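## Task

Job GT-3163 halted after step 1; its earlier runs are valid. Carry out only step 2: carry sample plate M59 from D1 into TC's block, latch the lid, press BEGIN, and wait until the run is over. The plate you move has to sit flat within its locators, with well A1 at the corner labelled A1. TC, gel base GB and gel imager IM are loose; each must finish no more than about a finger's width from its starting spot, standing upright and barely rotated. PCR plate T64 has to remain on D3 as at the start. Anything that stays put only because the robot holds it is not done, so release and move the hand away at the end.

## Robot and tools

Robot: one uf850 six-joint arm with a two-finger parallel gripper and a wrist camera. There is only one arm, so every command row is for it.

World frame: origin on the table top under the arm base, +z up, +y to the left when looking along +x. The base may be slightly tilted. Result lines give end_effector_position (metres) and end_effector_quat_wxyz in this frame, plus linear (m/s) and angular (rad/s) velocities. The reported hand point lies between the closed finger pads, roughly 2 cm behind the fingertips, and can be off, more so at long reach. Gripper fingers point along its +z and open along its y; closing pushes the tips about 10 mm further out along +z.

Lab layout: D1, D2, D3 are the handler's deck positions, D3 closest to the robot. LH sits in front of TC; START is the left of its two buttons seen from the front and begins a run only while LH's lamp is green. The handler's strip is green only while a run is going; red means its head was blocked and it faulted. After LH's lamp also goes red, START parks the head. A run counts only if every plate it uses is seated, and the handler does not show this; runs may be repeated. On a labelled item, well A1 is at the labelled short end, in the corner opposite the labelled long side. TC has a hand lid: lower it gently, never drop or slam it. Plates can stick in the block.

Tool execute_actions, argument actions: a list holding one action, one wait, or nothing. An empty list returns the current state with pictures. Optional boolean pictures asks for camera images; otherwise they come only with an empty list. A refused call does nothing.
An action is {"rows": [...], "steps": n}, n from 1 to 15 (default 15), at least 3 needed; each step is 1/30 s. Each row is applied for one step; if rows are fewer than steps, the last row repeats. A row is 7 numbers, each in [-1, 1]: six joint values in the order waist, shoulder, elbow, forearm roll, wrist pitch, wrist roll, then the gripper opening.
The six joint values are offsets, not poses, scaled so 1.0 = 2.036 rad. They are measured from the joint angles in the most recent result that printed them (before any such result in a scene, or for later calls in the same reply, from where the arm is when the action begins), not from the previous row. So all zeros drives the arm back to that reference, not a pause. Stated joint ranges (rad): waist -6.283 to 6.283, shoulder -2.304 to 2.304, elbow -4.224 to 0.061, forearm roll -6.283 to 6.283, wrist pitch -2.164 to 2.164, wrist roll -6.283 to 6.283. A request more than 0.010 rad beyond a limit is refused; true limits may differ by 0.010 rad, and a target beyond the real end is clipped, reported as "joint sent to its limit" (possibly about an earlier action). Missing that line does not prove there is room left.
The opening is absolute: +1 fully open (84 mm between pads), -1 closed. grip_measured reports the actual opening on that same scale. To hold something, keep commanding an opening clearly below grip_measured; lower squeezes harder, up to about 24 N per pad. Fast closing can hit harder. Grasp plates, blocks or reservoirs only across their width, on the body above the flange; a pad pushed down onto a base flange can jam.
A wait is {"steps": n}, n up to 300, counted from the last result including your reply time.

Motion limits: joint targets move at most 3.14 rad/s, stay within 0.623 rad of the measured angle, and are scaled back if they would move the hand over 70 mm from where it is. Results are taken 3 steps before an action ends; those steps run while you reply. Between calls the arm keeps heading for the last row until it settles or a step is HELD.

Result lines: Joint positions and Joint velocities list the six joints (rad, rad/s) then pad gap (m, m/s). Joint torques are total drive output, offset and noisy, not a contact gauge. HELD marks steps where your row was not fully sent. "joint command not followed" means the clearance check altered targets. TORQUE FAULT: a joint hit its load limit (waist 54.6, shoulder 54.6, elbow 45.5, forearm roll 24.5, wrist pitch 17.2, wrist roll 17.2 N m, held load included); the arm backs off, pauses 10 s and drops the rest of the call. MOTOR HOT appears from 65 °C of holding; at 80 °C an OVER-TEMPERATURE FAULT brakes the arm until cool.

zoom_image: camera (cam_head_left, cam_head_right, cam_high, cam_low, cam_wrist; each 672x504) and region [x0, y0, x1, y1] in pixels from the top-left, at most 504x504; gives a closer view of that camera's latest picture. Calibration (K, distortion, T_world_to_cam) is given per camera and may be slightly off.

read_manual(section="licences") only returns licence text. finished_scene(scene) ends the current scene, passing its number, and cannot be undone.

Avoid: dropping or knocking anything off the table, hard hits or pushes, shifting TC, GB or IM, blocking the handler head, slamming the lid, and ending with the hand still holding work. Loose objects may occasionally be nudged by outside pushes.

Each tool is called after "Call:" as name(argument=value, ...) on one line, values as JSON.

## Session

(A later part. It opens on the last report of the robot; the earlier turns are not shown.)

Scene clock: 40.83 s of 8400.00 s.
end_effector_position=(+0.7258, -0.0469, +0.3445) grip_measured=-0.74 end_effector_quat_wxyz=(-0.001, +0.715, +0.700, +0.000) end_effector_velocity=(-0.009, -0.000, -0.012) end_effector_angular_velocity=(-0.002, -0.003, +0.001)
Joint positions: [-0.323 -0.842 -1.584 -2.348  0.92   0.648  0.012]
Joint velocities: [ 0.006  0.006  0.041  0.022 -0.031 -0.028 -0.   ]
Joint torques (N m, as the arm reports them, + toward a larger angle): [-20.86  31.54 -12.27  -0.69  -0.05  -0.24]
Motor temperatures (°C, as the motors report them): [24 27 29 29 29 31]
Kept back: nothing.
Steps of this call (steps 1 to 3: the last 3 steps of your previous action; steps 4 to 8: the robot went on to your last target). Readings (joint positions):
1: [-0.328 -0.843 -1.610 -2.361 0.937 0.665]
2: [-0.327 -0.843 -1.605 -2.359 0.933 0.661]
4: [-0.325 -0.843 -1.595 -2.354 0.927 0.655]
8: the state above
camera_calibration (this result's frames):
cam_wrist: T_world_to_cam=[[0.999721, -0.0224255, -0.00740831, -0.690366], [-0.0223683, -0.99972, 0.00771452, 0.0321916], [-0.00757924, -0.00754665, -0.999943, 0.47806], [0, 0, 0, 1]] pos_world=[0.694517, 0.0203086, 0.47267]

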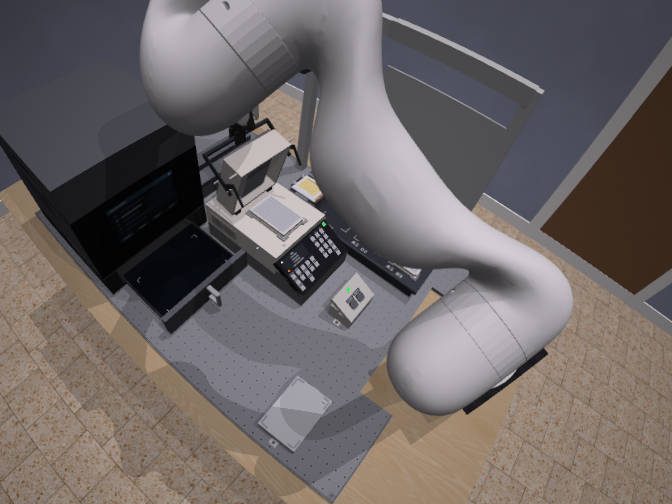

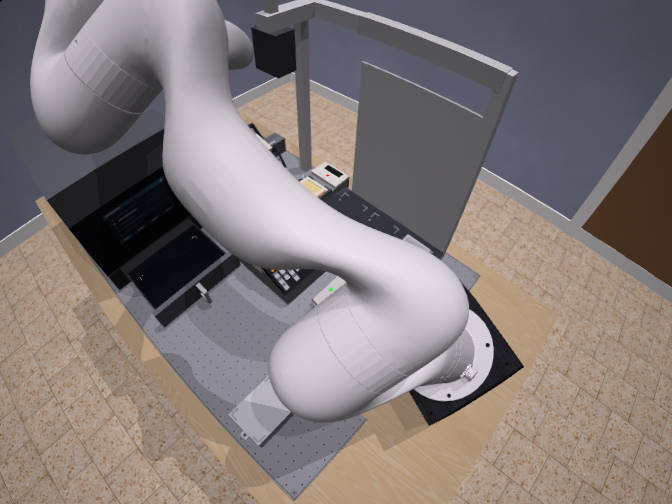

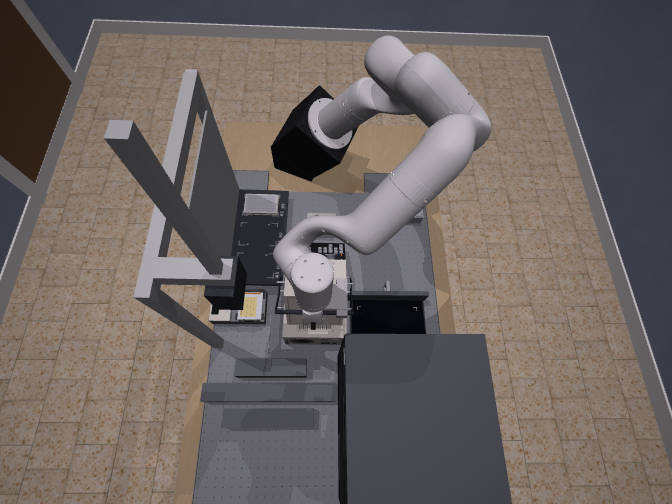

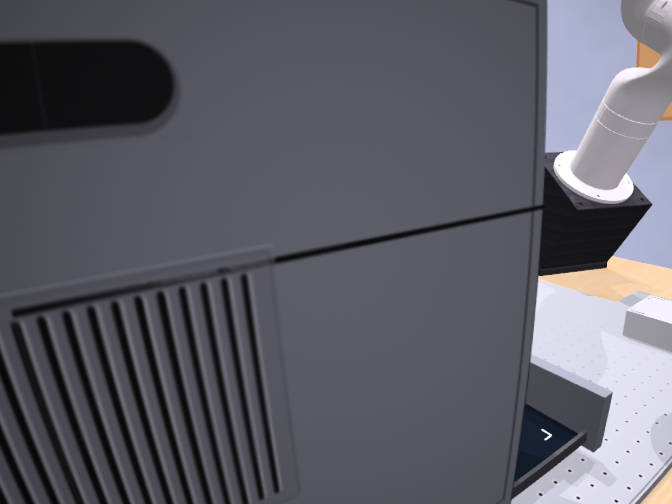

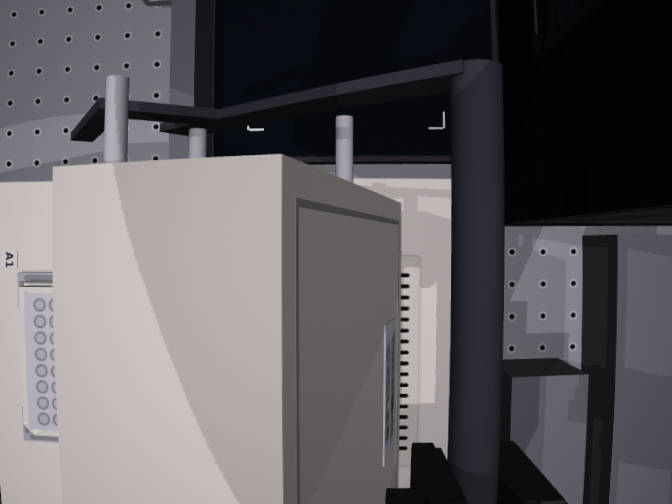

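Call:
execute_actions(actions=[{"rows":[[0,0.003,0.008,0.003,-0.0045,-0.005,-0.95],[-0.0005,0.006,0.016,0.0055,-0.0075,-0.0095,-0.95],[-0.0012,0.010,0.025,0.0082,-0.0108,-0.0147,-0.95],[-0.002,0.0145,0.035,0.011,-0.0142,-0.0202,-0.95],[-0.0028,0.019,0.045,0.0139,-0.0175,-0.0257,-0.95],[-0.0037,0.0237,0.0548,0.0167,-0.0208,-0.0312,-0.95],[-0.0046,0.0284,0.0645,0.0195,-0.024,-0.0367,-0.95],[-0.0057,0.0325,0.0733,0.0221,-0.0266,-0.042,-0.95],[-0.0068,0.0365,0.082,0.0247,-0.0292,-0.0473,-0.95],[-0.0079,0.0406,0.0908,0.0273,-0.0318,-0.0525,-0.95],[-0.009,0.0447,0.0995,0.0299,-0.0344,-0.0578,-0.95],[-0.0101,0.0487,0.1083,0.0325,-0.037,-0.0631,-0.95],[-0.0112,0.0528,0.117,0.0351,-0.0395,-0.0684,-0.95],[-0.0123,0.0568,0.1258,0.0377,-0.0421,-0.0736,-0.95],[-0.0134,0.0609,0.1345,0.0403,-0.0447,-0.0789,-0.95]],"steps":15}])

Call:
execute_actions(actions=[{"steps":10}], pictures=true)

Scene clock: 41.57 s of 8400.00 s.
end_effector_position=(+0.6935, -0.0465, +0.3382) grip_measured=-0.74 end_effector_quat_wxyz=(+0.000, +0.714, +0.700, +0.000) end_effector_velocity=(-0.145, +0.003, -0.015) end_effector_angular_velocity=(+0.003, +0.002, -0.000)
Joint positions: [-0.332 -0.787 -1.459 -2.31   0.874  0.576  0.012]
Joint velocities: [-0.056  0.239  0.522  0.151 -0.161 -0.303 -0.   ]
Joint torques (N m, as the arm reports them, + toward a larger angle): [-25.44  28.68  -9.42  -2.3   -0.19  -0.35]
Motor temperatures (°C, as the motors report them): [24 27 29 29 29 31]
Steps of this call (steps 1 to 10: the robot went on to your last target; steps 11 to 22: the first 12 steps of this action). Readings (joint positions):
11: [-0.322 -0.841 -1.581 -2.346 0.916 0.645]
12: [-0.322 -0.841 -1.579 -2.345 0.915 0.645]
14: [-0.323 -0.837 -1.571 -2.343 0.912 0.640]
18: [-0.326 -0.817 -1.526 -2.329 0.896 0.614]
22: the state above

Scene clock: 41.90 s of 8400.00 s.
end_effector_position=(+0.6542, -0.0458, +0.3349) grip_measured=-0.74 end_effector_quat_wxyz=(+0.000, +0.715, +0.700, -0.000) end_effector_velocity=(-0.038, +0.001, -0.003) end_effector_angular_velocity=(-0.004, -0.001, +0.003)
Joint positions: [-0.348 -0.725 -1.324 -2.271  0.833  0.496  0.012]
Joint velocities: [-0.015  0.06   0.129  0.039 -0.042 -0.081 -0.   ]
Joint torques (N m, as the arm reports them, + toward a larger angle): [-21.63  30.32 -14.54  -1.89   0.27  -0.04]
Motor temperatures (°C, as the motors report them): [24 27 29 29 29 31]
Kept back: nothing.
Steps of this call (steps 1 to 3: the last 3 steps of your previous action; steps 4 to 10: the robot went on to your last target). Readings (joint positions):
1: [-0.334 -0.779 -1.442 -2.305 0.868 0.566]
2: [-0.336 -0.771 -1.424 -2.300 0.863 0.556]
4: [-0.340 -0.755 -1.389 -2.290 0.852 0.535]
8: [-0.347 -0.730 -1.336 -2.274 0.837 0.504]
10: the state above
camera_calibration (this result's frames):
cam_wrist: T_world_to_cam=[[0.999725, -0.0225761, -0.00638145, -0.619146], [-0.0225172, -0.999705, 0.00915243, 0.0314152], [-0.00658619, -0.00900622, -0.999938, 0.46718], [0, 0, 0, 1]] pos_world=[0.62276, 0.0216356, 0.462913]

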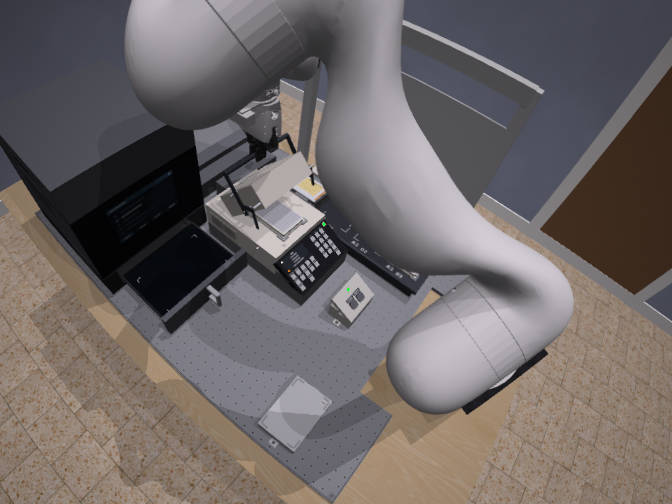

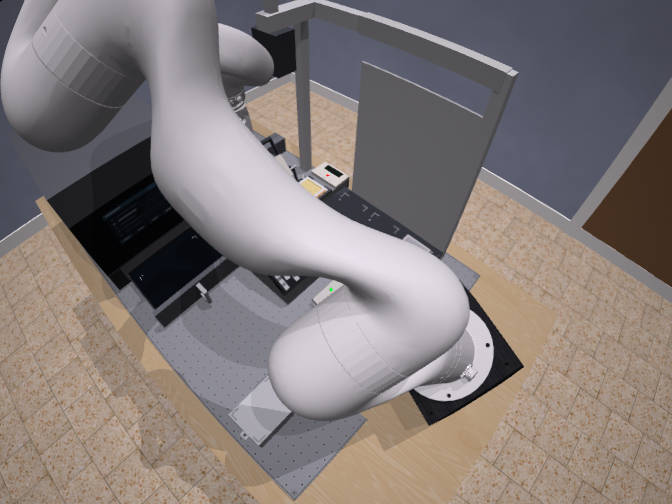

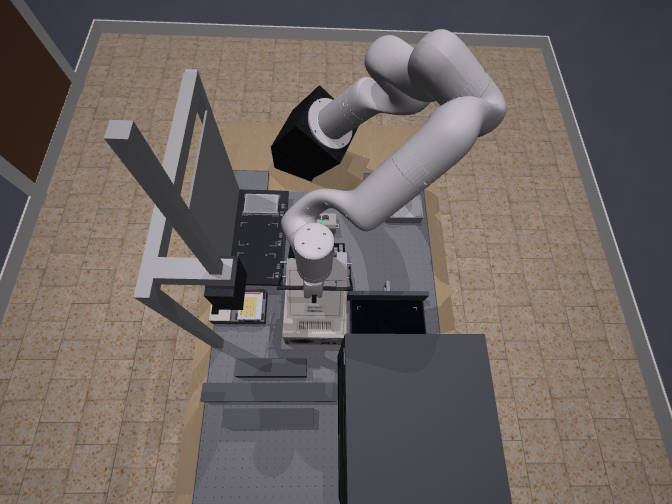

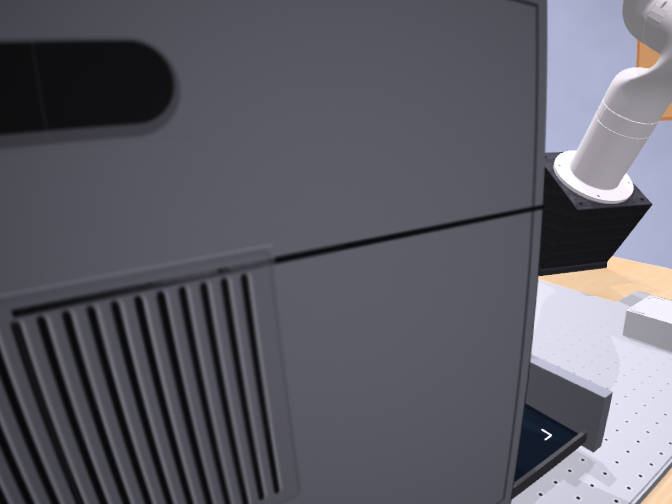

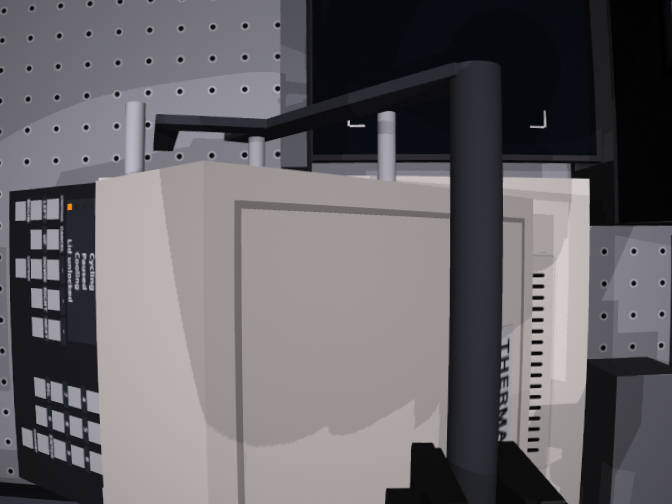

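Call:
execute_actions(actions=[{"rows":[[-0.0018,0.006,0.013,0.005,-0.004,-0.0087,-0.95],[-0.0027,0.0093,0.0212,0.0082,-0.0068,-0.0146,-0.95],[-0.0037,0.0128,0.0301,0.0118,-0.0098,-0.0209,-0.95],[-0.0047,0.0162,0.039,0.0155,-0.0129,-0.0274,-0.95],[-0.0056,0.0195,0.0479,0.0192,-0.016,-0.0339,-0.95],[-0.0065,0.0227,0.0568,0.023,-0.0191,-0.0404,-0.95],[-0.0073,0.0258,0.0657,0.0269,-0.0222,-0.047,-0.95],[-0.008,0.0287,0.0746,0.0308,-0.0254,-0.0536,-0.95],[-0.0084,0.0309,0.083,0.0361,-0.029,-0.0614,-0.95],[-0.0087,0.0328,0.0913,0.0416,-0.0326,-0.0693,-0.95],[-0.0089,0.0345,0.0995,0.0473,-0.0363,-0.0773,-0.95],[-0.009,0.0359,0.1077,0.0531,-0.04,-0.0854,-0.95],[-0.0091,0.0371,0.1158,0.059,-0.0437,-0.0936,-0.95],[-0.0091,0.0382,0.1238,0.065,-0.0474,-0.1019,-0.95],[-0.009,0.0391,0.1316,0.0712,-0.0512,-0.1103,-0.95]],"steps":15}])

Call:
execute_actions(actions=[{"steps":13}], pictures=true)

Scene clock: 42.63 s of 8400.00 s.
end_effector_position=(+0.6146, -0.0450, +0.3260) grip_measured=-0.74 end_effector_quat_wxyz=(+0.001, +0.715, +0.700, +0.001) end_effector_velocity=(-0.160, +0.003, -0.060) end_effector_angular_velocity=(+0.004, -0.001, -0.003)
Joint positions: [-0.362 -0.675 -1.194 -2.215  0.788  0.401  0.012]
Joint velocities: [-0.035  0.148  0.496  0.259 -0.192 -0.406 -0.   ]
Joint torques (N m, as the arm reports them, + toward a larger angle): [-12.4   28.24 -11.17  -0.74   0.57   0.27]
Motor temperatures (°C, as the motors report them): [24 27 29 29 29 31]
Steps of this call (steps 1 to 10: the robot went on to your last target; steps 11 to 22: the first 12 steps of this action). Readings (joint positions):
11: [-0.350 -0.719 -1.311 -2.266 0.828 0.488]
12: [-0.350 -0.718 -1.309 -2.266 0.828 0.487]
14: [-0.351 -0.714 -1.301 -2.262 0.825 0.480]
18: [-0.357 -0.697 -1.257 -2.244 0.811 0.449]
22: the state above

Scene clock: 43.07 s of 8400.00 s.
end_effector_position=(+0.5694, -0.0441, +0.3039) grip_measured=-0.74 end_effector_quat_wxyz=(+0.000, +0.715, +0.699, +0.000) end_effector_velocity=(-0.014, +0.001, -0.007) end_effector_angular_velocity=(-0.003, -0.002, +0.004)
Joint positions: [-0.367 -0.647 -1.061 -2.129  0.73   0.277  0.011]
Joint velocities: [-0.     0.011  0.044  0.033 -0.021 -0.048 -0.   ]
Joint torques (N m, as the arm reports them, + toward a larger angle): [-18.03  34.44 -12.94  -1.45   1.23  -0.01]
Motor temperatures (°C, as the motors report them): [24 27 29 29 29 31]
Kept back: nothing.
Steps of this call (steps 1 to 3: the last 3 steps of your previous action; steps 4 to 13: the robot went on to your last target). Readings (joint positions):
1: [-0.363 -0.671 -1.178 -2.206 0.782 0.388]
2: [-0.364 -0.666 -1.161 -2.197 0.775 0.373]
4: [-0.365 -0.659 -1.128 -2.176 0.760 0.342]
8: [-0.366 -0.650 -1.079 -2.143 0.739 0.296]
13: the state above
camera_calibration (this result's frames):
cam_wrist: T_world_to_cam=[[0.999716, -0.0231717, -0.00553031, -0.534847], [-0.0231195, -0.999689, 0.00932133, 0.031776], [-0.00574458, -0.00919083, -0.999941, 0.43519], [0, 0, 0, 1]] pos_world=[0.537929, 0.0233726, 0.43191]

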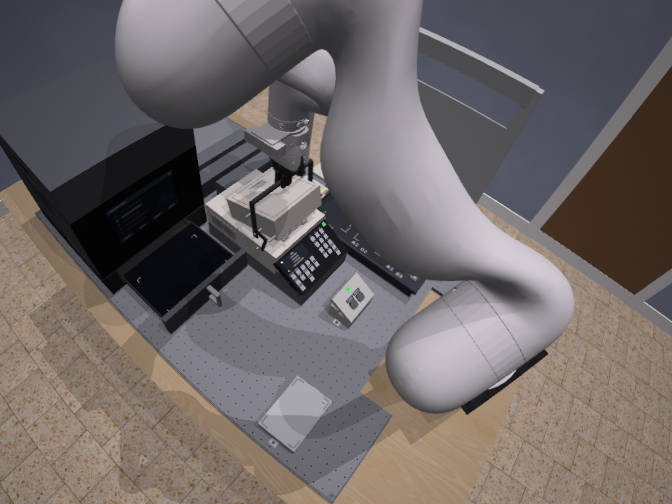

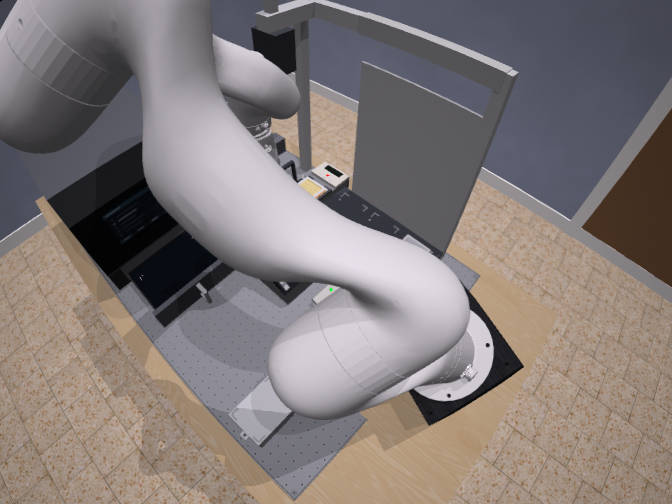

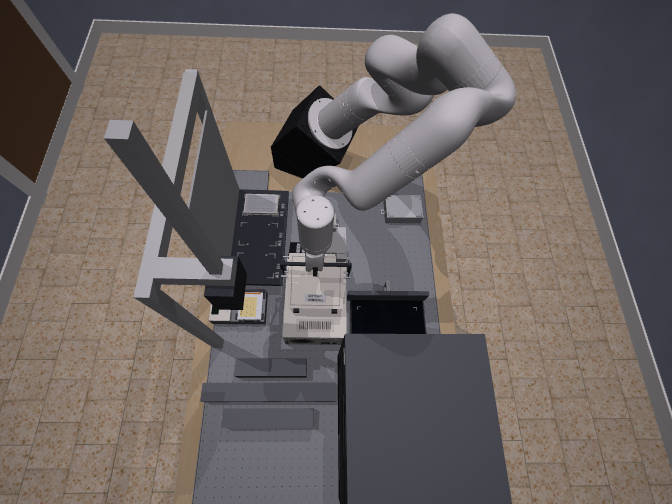

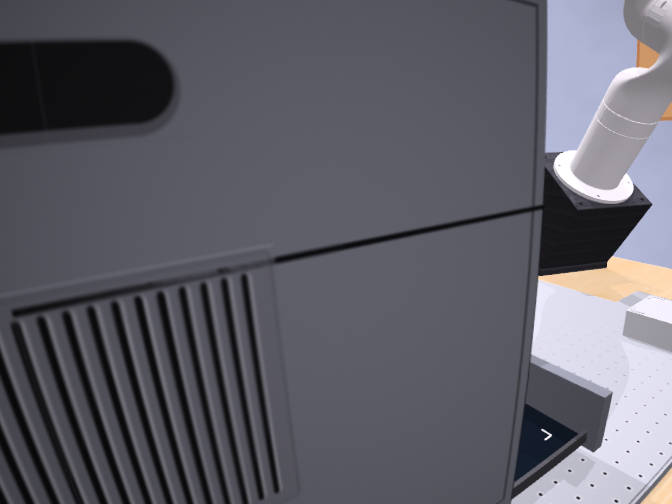

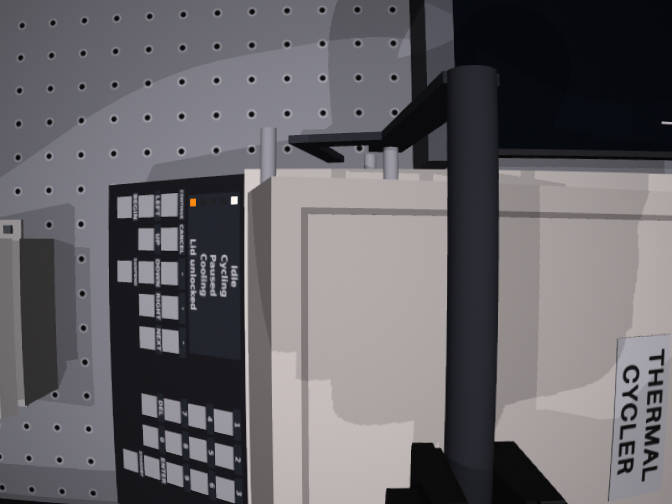

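Call:
execute_actions(actions=[{"rows":[[0.0004,0.001,0.005,0.0042,-0.002,-0.006,-1],[0.0005,0.0011,0.0075,0.0069,-0.0034,-0.0093,-1],[0.0007,0.0012,0.01,0.0096,-0.0048,-0.0126,-1],[0.0009,0.0012,0.0125,0.0124,-0.0062,-0.016,-1],[0.0011,0.0011,0.015,0.0152,-0.0076,-0.0194,-1],[0.0014,0.001,0.0175,0.0181,-0.009,-0.0229,-1],[0.0017,0.0008,0.02,0.021,-0.0104,-0.0264,-1],[0.002,0.0005,0.0225,0.024,-0.0118,-0.03,-1],[0.0023,0.0001,0.025,0.027,-0.0133,-0.0336,-1],[0.0027,-0.0003,0.0275,0.0301,-0.0147,-0.0373,-1],[0.0031,-0.0008,0.03,0.0332,-0.0162,-0.041,-1],[0.0035,-0.0014,0.0326,0.0364,-0.0177,-0.0448,-1]],"steps":15}])

Call:
execute_actions(actions=[{"steps":9}], pictures=true)

Scene clock: 43.83 s of 8400.00 s.
end_effector_position=(+0.5555, -0.0434, +0.2929) grip_measured=-0.74 end_effector_quat_wxyz=(+0.001, +0.714, +0.700, +0.000) end_effector_velocity=(-0.053, +0.001, -0.049) end_effector_angular_velocity=(+0.001, +0.003, -0.000)
Joint positions: [-0.363 -0.646 -1.02  -2.086  0.708  0.223  0.011]
Joint velocities: [ 0.018 -0.016  0.143  0.171 -0.083 -0.206  0.   ]
Joint torques (N m, as the arm reports them, + toward a larger angle): [-12.14  28.31 -10.29   0.15   2.25   0.01]
Motor temperatures (°C, as the motors report them): [24 27 29 29 29 31]
Steps of this call (steps 1 to 11: the robot went on to your last target; steps 12 to 23: the first 12 steps of this action). Readings (joint positions):
12: [-0.367 -0.645 -1.056 -2.126 0.728 0.272]
13: [-0.367 -0.645 -1.055 -2.125 0.728 0.271]
15: [-0.366 -0.645 -1.052 -2.122 0.726 0.267]
19: [-0.365 -0.645 -1.038 -2.107 0.719 0.248]
23: the state above

Scene clock: 44.13 s of 8400.00 s.
end_effector_position=(+0.5468, -0.0431, +0.2849) grip_measured=-0.74 end_effector_quat_wxyz=(+0.001, +0.714, +0.700, +0.000) end_effector_velocity=(-0.009, +0.000, -0.008) end_effector_angular_velocity=(+0.001, +0.004, +0.001)
Joint positions: [-0.36  -0.649 -0.997 -2.058  0.695  0.189  0.011]
Joint velocities: [ 0.004 -0.004  0.021  0.022 -0.011 -0.029  0.   ]
Joint torques (N m, as the arm reports them, + toward a larger angle): [-12.99  29.68  -7.96  -1.99   2.35  -0.29]
Motor temperatures (°C, as the motors report them): [24 27 29 29 29 31]
Kept back: nothing.
Steps of this call (steps 1 to 3: the last 3 steps of your previous action; steps 4 to 9: the robot went on to your last target). Readings (joint positions):
1: [-0.363 -0.646 -1.015 -2.081 0.705 0.216]
2: [-0.362 -0.647 -1.011 -2.075 0.703 0.209]
4: [-0.361 -0.648 -1.004 -2.067 0.699 0.199]
8: [-0.360 -0.649 -0.998 -2.059 0.695 0.190]
9: the state above
camera_calibration (this result's frames):
cam_wrist: T_world_to_cam=[[0.999767, -0.021049, -0.00473459, -0.512464], [-0.0210031, -0.999734, 0.0095452, 0.0311408], [-0.00493424, -0.00944353, -0.999943, 0.415618], [0, 0, 0, 1]] pos_world=[0.51505, 0.0242705, 0.412871]

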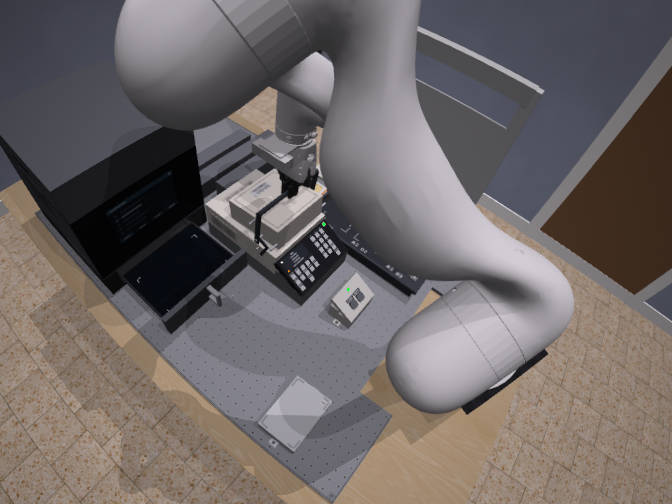

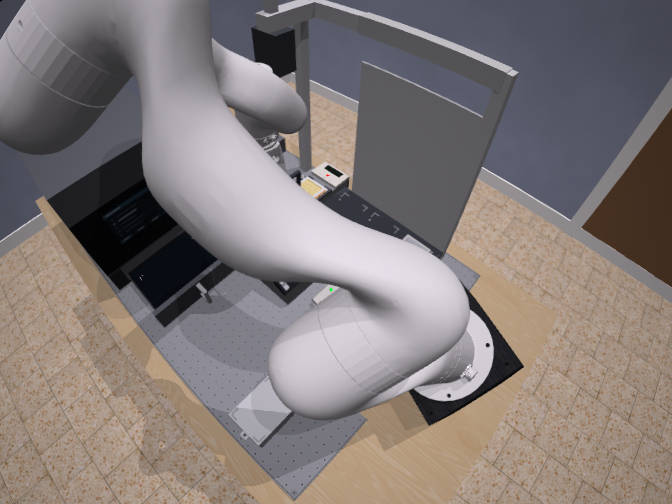

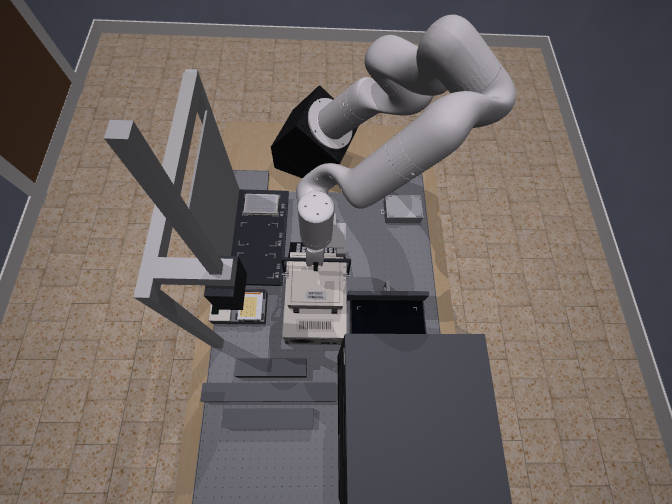

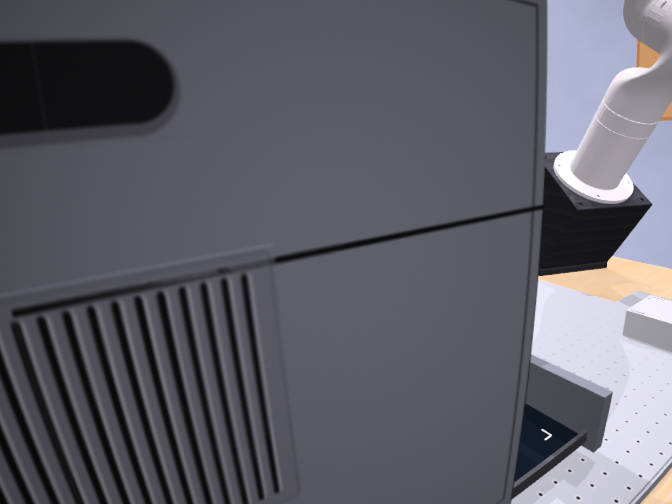

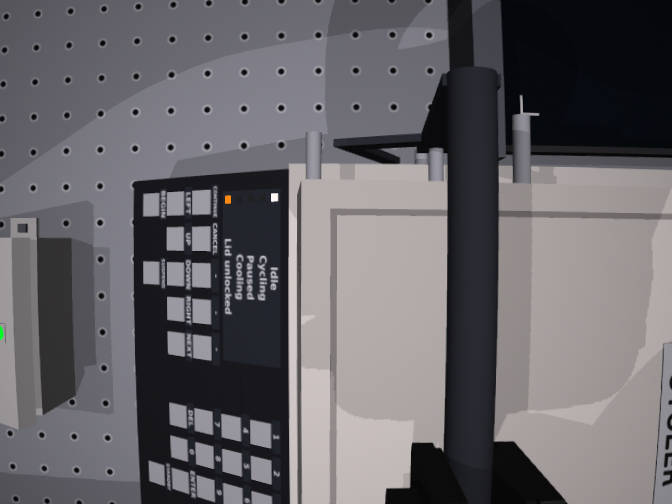

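Call:
zoom_image(camera="cam_head_left", region=[200, 150, 340, 290])

Call:
zoom_image(camera="cam_wrist", region=[270, 60, 560, 230])

Region (200, 150, 340, 290) of cam_head_left's 672x504 image, scaled by 3.600, with more detail than that image has.

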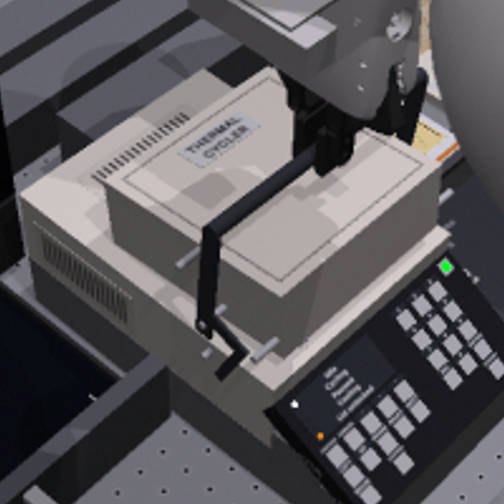

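Region (270, 60, 560, 230) of cam_wrist's 672x504 image, scaled by 1.738, with more detail than that image has; it fills the top 295 rows of this view, and the rest is white.

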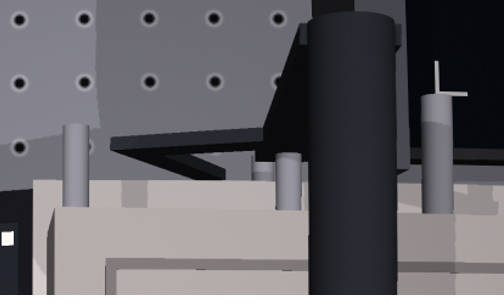

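Call:
execute_actions(actions=[{"rows":[[0.0001,-0.001,0.0012,0.0022,-0.0009,-0.0024,-1],[0.0003,-0.0017,0.0013,0.0033,-0.0013,-0.0035,-1],[0.0006,-0.0023,0.0016,0.0046,-0.0018,-0.0047,-1],[0.001,-0.003,0.0019,0.0059,-0.0024,-0.006,-1],[0.0014,-0.0036,0.0022,0.0072,-0.0029,-0.0072,-1],[0.0018,-0.0043,0.0025,0.0086,-0.0034,-0.0085,-1],[0.0022,-0.0049,0.0028,0.0099,-0.004,-0.0097,-1],[0.0026,-0.0056,0.0031,0.0112,-0.0045,-0.0109,-1],[0.003,-0.0062,0.0034,0.0125,-0.005,-0.0122,-1],[0.0033,-0.0068,0.0037,0.0138,-0.0056,-0.0134,-1],[0.0037,-0.0075,0.004,0.0152,-0.0061,-0.0147,-1],[0.0041,-0.0081,0.0043,0.0165,-0.0066,-0.0159,-1]],"steps":15}])

Call:
execute_actions(actions=[{"steps":9}], pictures=true)

Scene clock: 45.87 s of 8400.00 s.
end_effector_position=(+0.5440, -0.0432, +0.2781) grip_measured=-0.74 end_effector_quat_wxyz=(-0.000, +0.714, +0.700, +0.001) end_effector_velocity=(-0.007, -0.001, -0.025) end_effector_angular_velocity=(+0.002, -0.003, +0.000)
Joint positions: [-0.356 -0.658 -0.991 -2.037  0.689  0.169  0.011]
Joint velocities: [ 0.02  -0.036  0.015  0.075 -0.028 -0.07   0.   ]
Joint torques (N m, as the arm reports them, + toward a larger angle): [-12.64  27.91  -8.49  -0.56   1.31  -0.3 ]
Motor temperatures (°C, as the motors report them): [24 27 29 29 29 31]
Steps of this call (steps 1 to 30: the robot went on to your last target; steps 31 to 40: nothing new was sent; steps 41 to 52: the first 12 steps of this action). Readings (joint positions):
41: [-0.359 -0.650 -0.994 -2.055 0.694 0.186]
42: [-0.360 -0.650 -0.994 -2.055 0.694 0.185]
44: [-0.359 -0.650 -0.994 -2.054 0.694 0.184]
48: [-0.358 -0.654 -0.993 -2.047 0.692 0.178]
52: the state above

Scene clock: 46.17 s of 8400.00 s.
end_effector_position=(+0.5427, -0.0435, +0.2739) grip_measured=-0.74 end_effector_quat_wxyz=(+0.000, +0.714, +0.700, +0.001) end_effector_velocity=(-0.001, -0.000, -0.004) end_effector_angular_velocity=(-0.002, +0.001, -0.000)
Joint positions: [-0.352 -0.664 -0.989 -2.025  0.684  0.157  0.011]
Joint velocities: [ 0.004 -0.006  0.002  0.01  -0.007 -0.009 -0.   ]
Joint torques (N m, as the arm reports them, + toward a larger angle): [-12.23  20.01  -7.56  -0.93  -0.08  -0.1 ]
Motor temperatures (°C, as the motors report them): [24 27 29 29 29 31]
Kept back: nothing.
Steps of this call (steps 1 to 3: the last 3 steps of your previous action; steps 4 to 9: the robot went on to your last target). Readings (joint positions):
1: [-0.355 -0.659 -0.991 -2.035 0.688 0.166]
2: [-0.354 -0.661 -0.990 -2.033 0.687 0.164]
4: [-0.353 -0.662 -0.990 -2.029 0.686 0.161]
8: [-0.352 -0.664 -0.989 -2.026 0.684 0.158]
9: the state above
camera_calibration (this result's frames):
cam_wrist: T_world_to_cam=[[0.999755, -0.0216278, -0.00467714, -0.508474], [-0.0215921, -0.999738, 0.00755449, 0.0316306], [-0.0048393, -0.00745165, -0.999961, 0.404641], [0, 0, 0, 1]] pos_world=[0.51099, 0.0236404, 0.402008]

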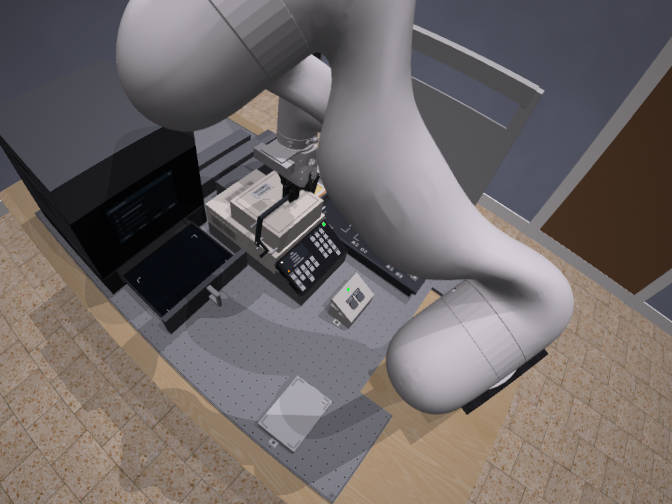

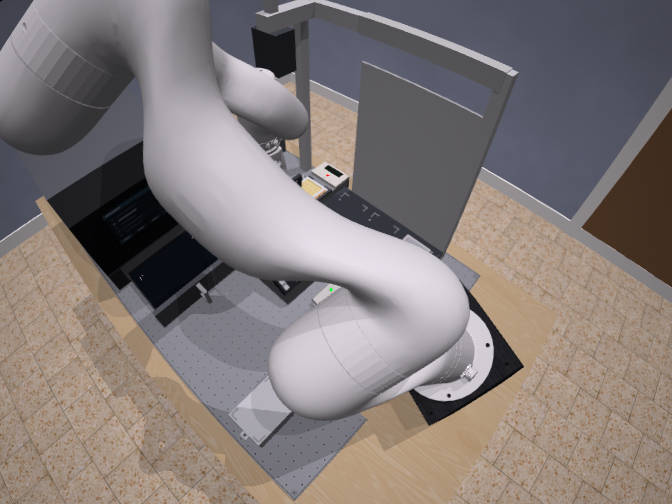

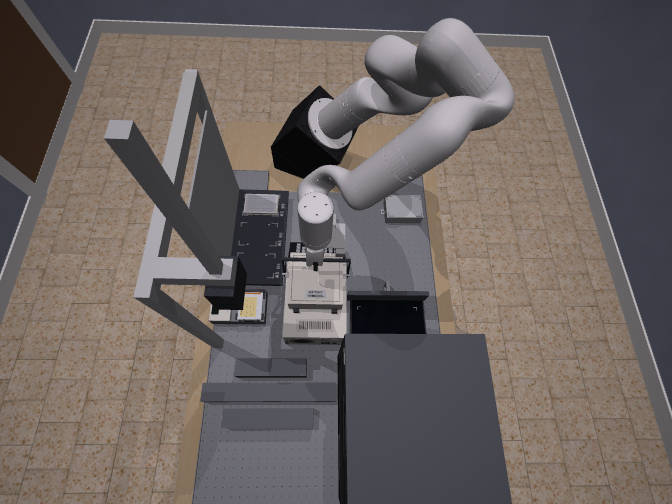

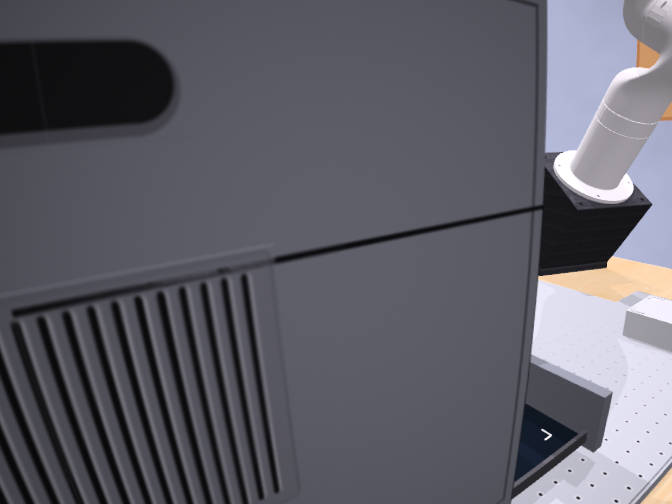

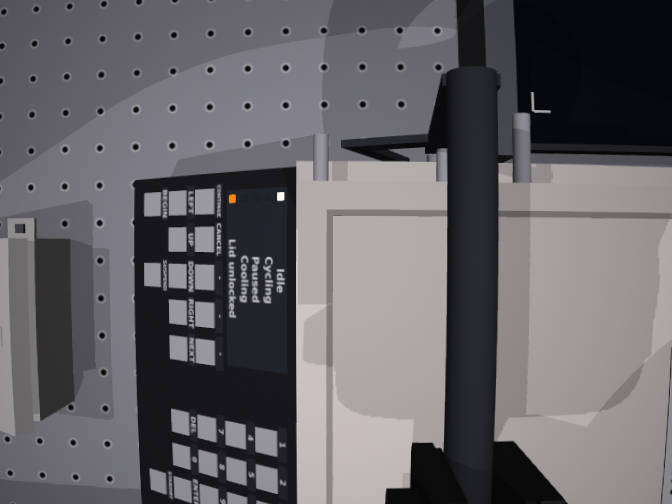

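Call:
execute_actions(actions=[{"rows":[[-0.0005,0.0006,0.0044,0.0026,-0.0022,-0.0041,-1],[-0.0013,0.0018,0.0084,0.0051,-0.0032,-0.0082,-1],[-0.002,0.0029,0.0124,0.0078,-0.0042,-0.0125,-1],[-0.0026,0.0039,0.0163,0.0107,-0.0053,-0.0169,-1],[-0.0032,0.0048,0.0202,0.0137,-0.0064,-0.0215,-1],[-0.0037,0.0056,0.0241,0.0169,-0.0075,-0.0263,-1],[-0.0042,0.0062,0.028,0.0203,-0.0087,-0.0312,-1],[-0.0045,0.0066,0.0317,0.024,-0.0099,-0.0362,-1],[-0.0048,0.0069,0.0353,0.0278,-0.0112,-0.0413,-1],[-0.005,0.007,0.0389,0.0317,-0.0125,-0.0465,-1],[-0.0051,0.007,0.0424,0.0358,-0.0138,-0.0518,-1],[-0.0052,0.0069,0.0459,0.04,-0.0151,-0.0572,-1],[-0.0052,0.0067,0.0493,0.0443,-0.0164,-0.0627,-1],[-0.0052,0.0063,0.0526,0.0488,-0.0177,-0.0684,-1],[-0.0051,0.0059,0.0558,0.0534,-0.019,-0.0742,-1]],"steps":15}])

Call:
execute_actions(actions=[{"steps":12}], pictures=true)

Scene clock: 48.37 s of 8400.00 s.
end_effector_position=(+0.5201, -0.0437, +0.2674) grip_measured=-0.74 end_effector_quat_wxyz=(-0.001, +0.715, +0.699, -0.000) end_effector_velocity=(-0.085, +0.001, -0.031) end_effector_angular_velocity=(+0.001, +0.001, -0.003)
Joint positions: [-0.36  -0.654 -0.932 -1.983  0.666  0.093  0.012]
Joint velocities: [-0.022  0.027  0.216  0.202 -0.069 -0.282 -0.   ]
Joint torques (N m, as the arm reports them, + toward a larger angle): [-14.94  23.95 -11.37   0.75  -1.37   0.09]
Motor temperatures (°C, as the motors report them): [24 27 29 29 29 31]
Steps of this call (steps 1 to 30: the robot went on to your last target; steps 31 to 54: nothing new was sent; steps 55 to 66: the first 12 steps of this action). Readings (joint positions):
55: [-0.352 -0.665 -0.988 -2.024 0.682 0.156]
56: [-0.352 -0.665 -0.988 -2.024 0.681 0.155]
58: [-0.353 -0.664 -0.983 -2.021 0.680 0.150]
62: [-0.356 -0.658 -0.960 -2.006 0.674 0.127]
66: the state above

Scene clock: 48.77 s of 8400.00 s.
end_effector_position=(+0.4984, -0.0434, +0.2569) grip_measured=-0.74 end_effector_quat_wxyz=(-0.000, +0.715, +0.699, -0.000) end_effector_velocity=(-0.006, -0.000, -0.003) end_effector_angular_velocity=(-0.003, -0.007, +0.004)
Joint positions: [-0.362 -0.653 -0.877 -1.92   0.646  0.011  0.011]
Joint velocities: [-0.001  0.001  0.02   0.034 -0.009 -0.042 -0.   ]
Joint torques (N m, as the arm reports them, + toward a larger angle): [-12.97  22.49 -13.66   2.16  -0.48  -0.42]
Motor temperatures (°C, as the motors report them): [24 27 29 29 29 31]
Kept back: nothing.
Steps of this call (steps 1 to 3: the last 3 steps of your previous action; steps 4 to 12: the robot went on to your last target). Readings (joint positions):
1: [-0.360 -0.653 -0.924 -1.976 0.663 0.084]
2: [-0.361 -0.653 -0.917 -1.969 0.661 0.074]
4: [-0.362 -0.652 -0.903 -1.953 0.656 0.053]
8: [-0.362 -0.653 -0.883 -1.929 0.648 0.022]
12: the state above
camera_calibration (this result's frames):
cam_wrist: T_world_to_cam=[[0.999714, -0.022856, -0.00701806, -0.463687], [-0.0227913, -0.999698, 0.00916805, 0.0311525], [-0.00722549, -0.00900548, -0.999933, 0.388551], [0, 0, 0, 1]] pos_world=[0.467072, 0.0240442, 0.384985]

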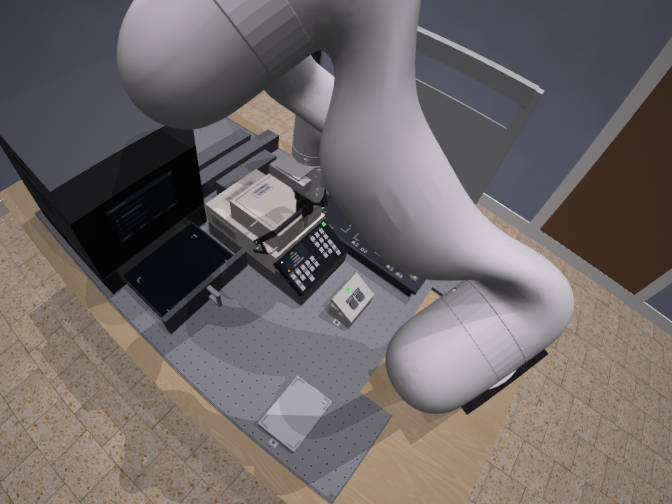

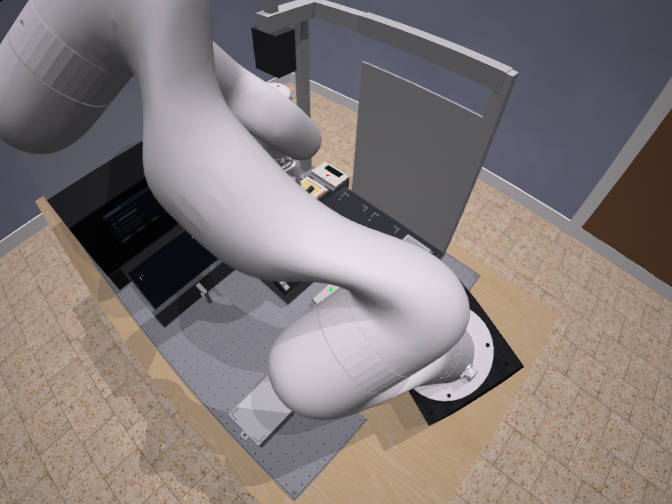

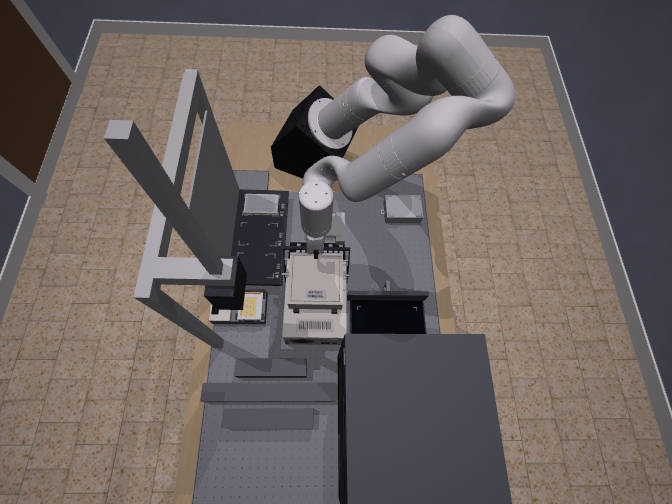

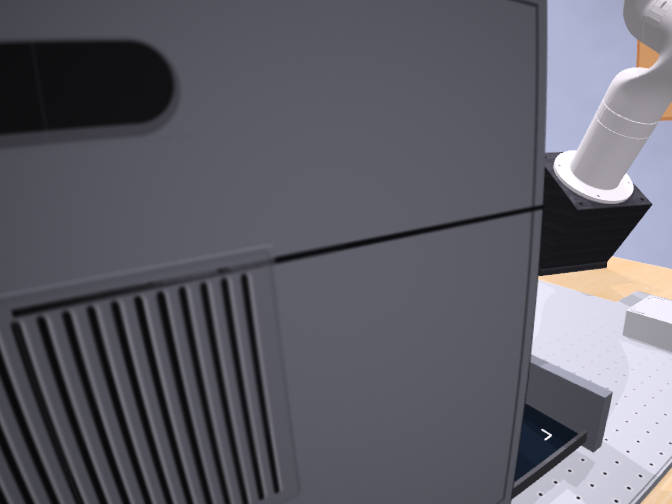

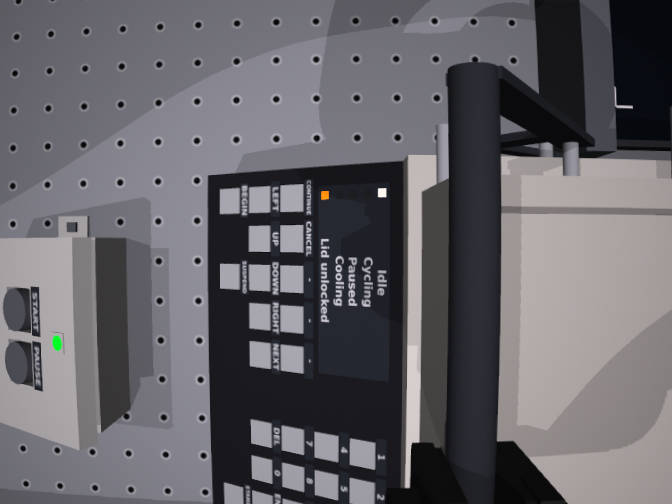

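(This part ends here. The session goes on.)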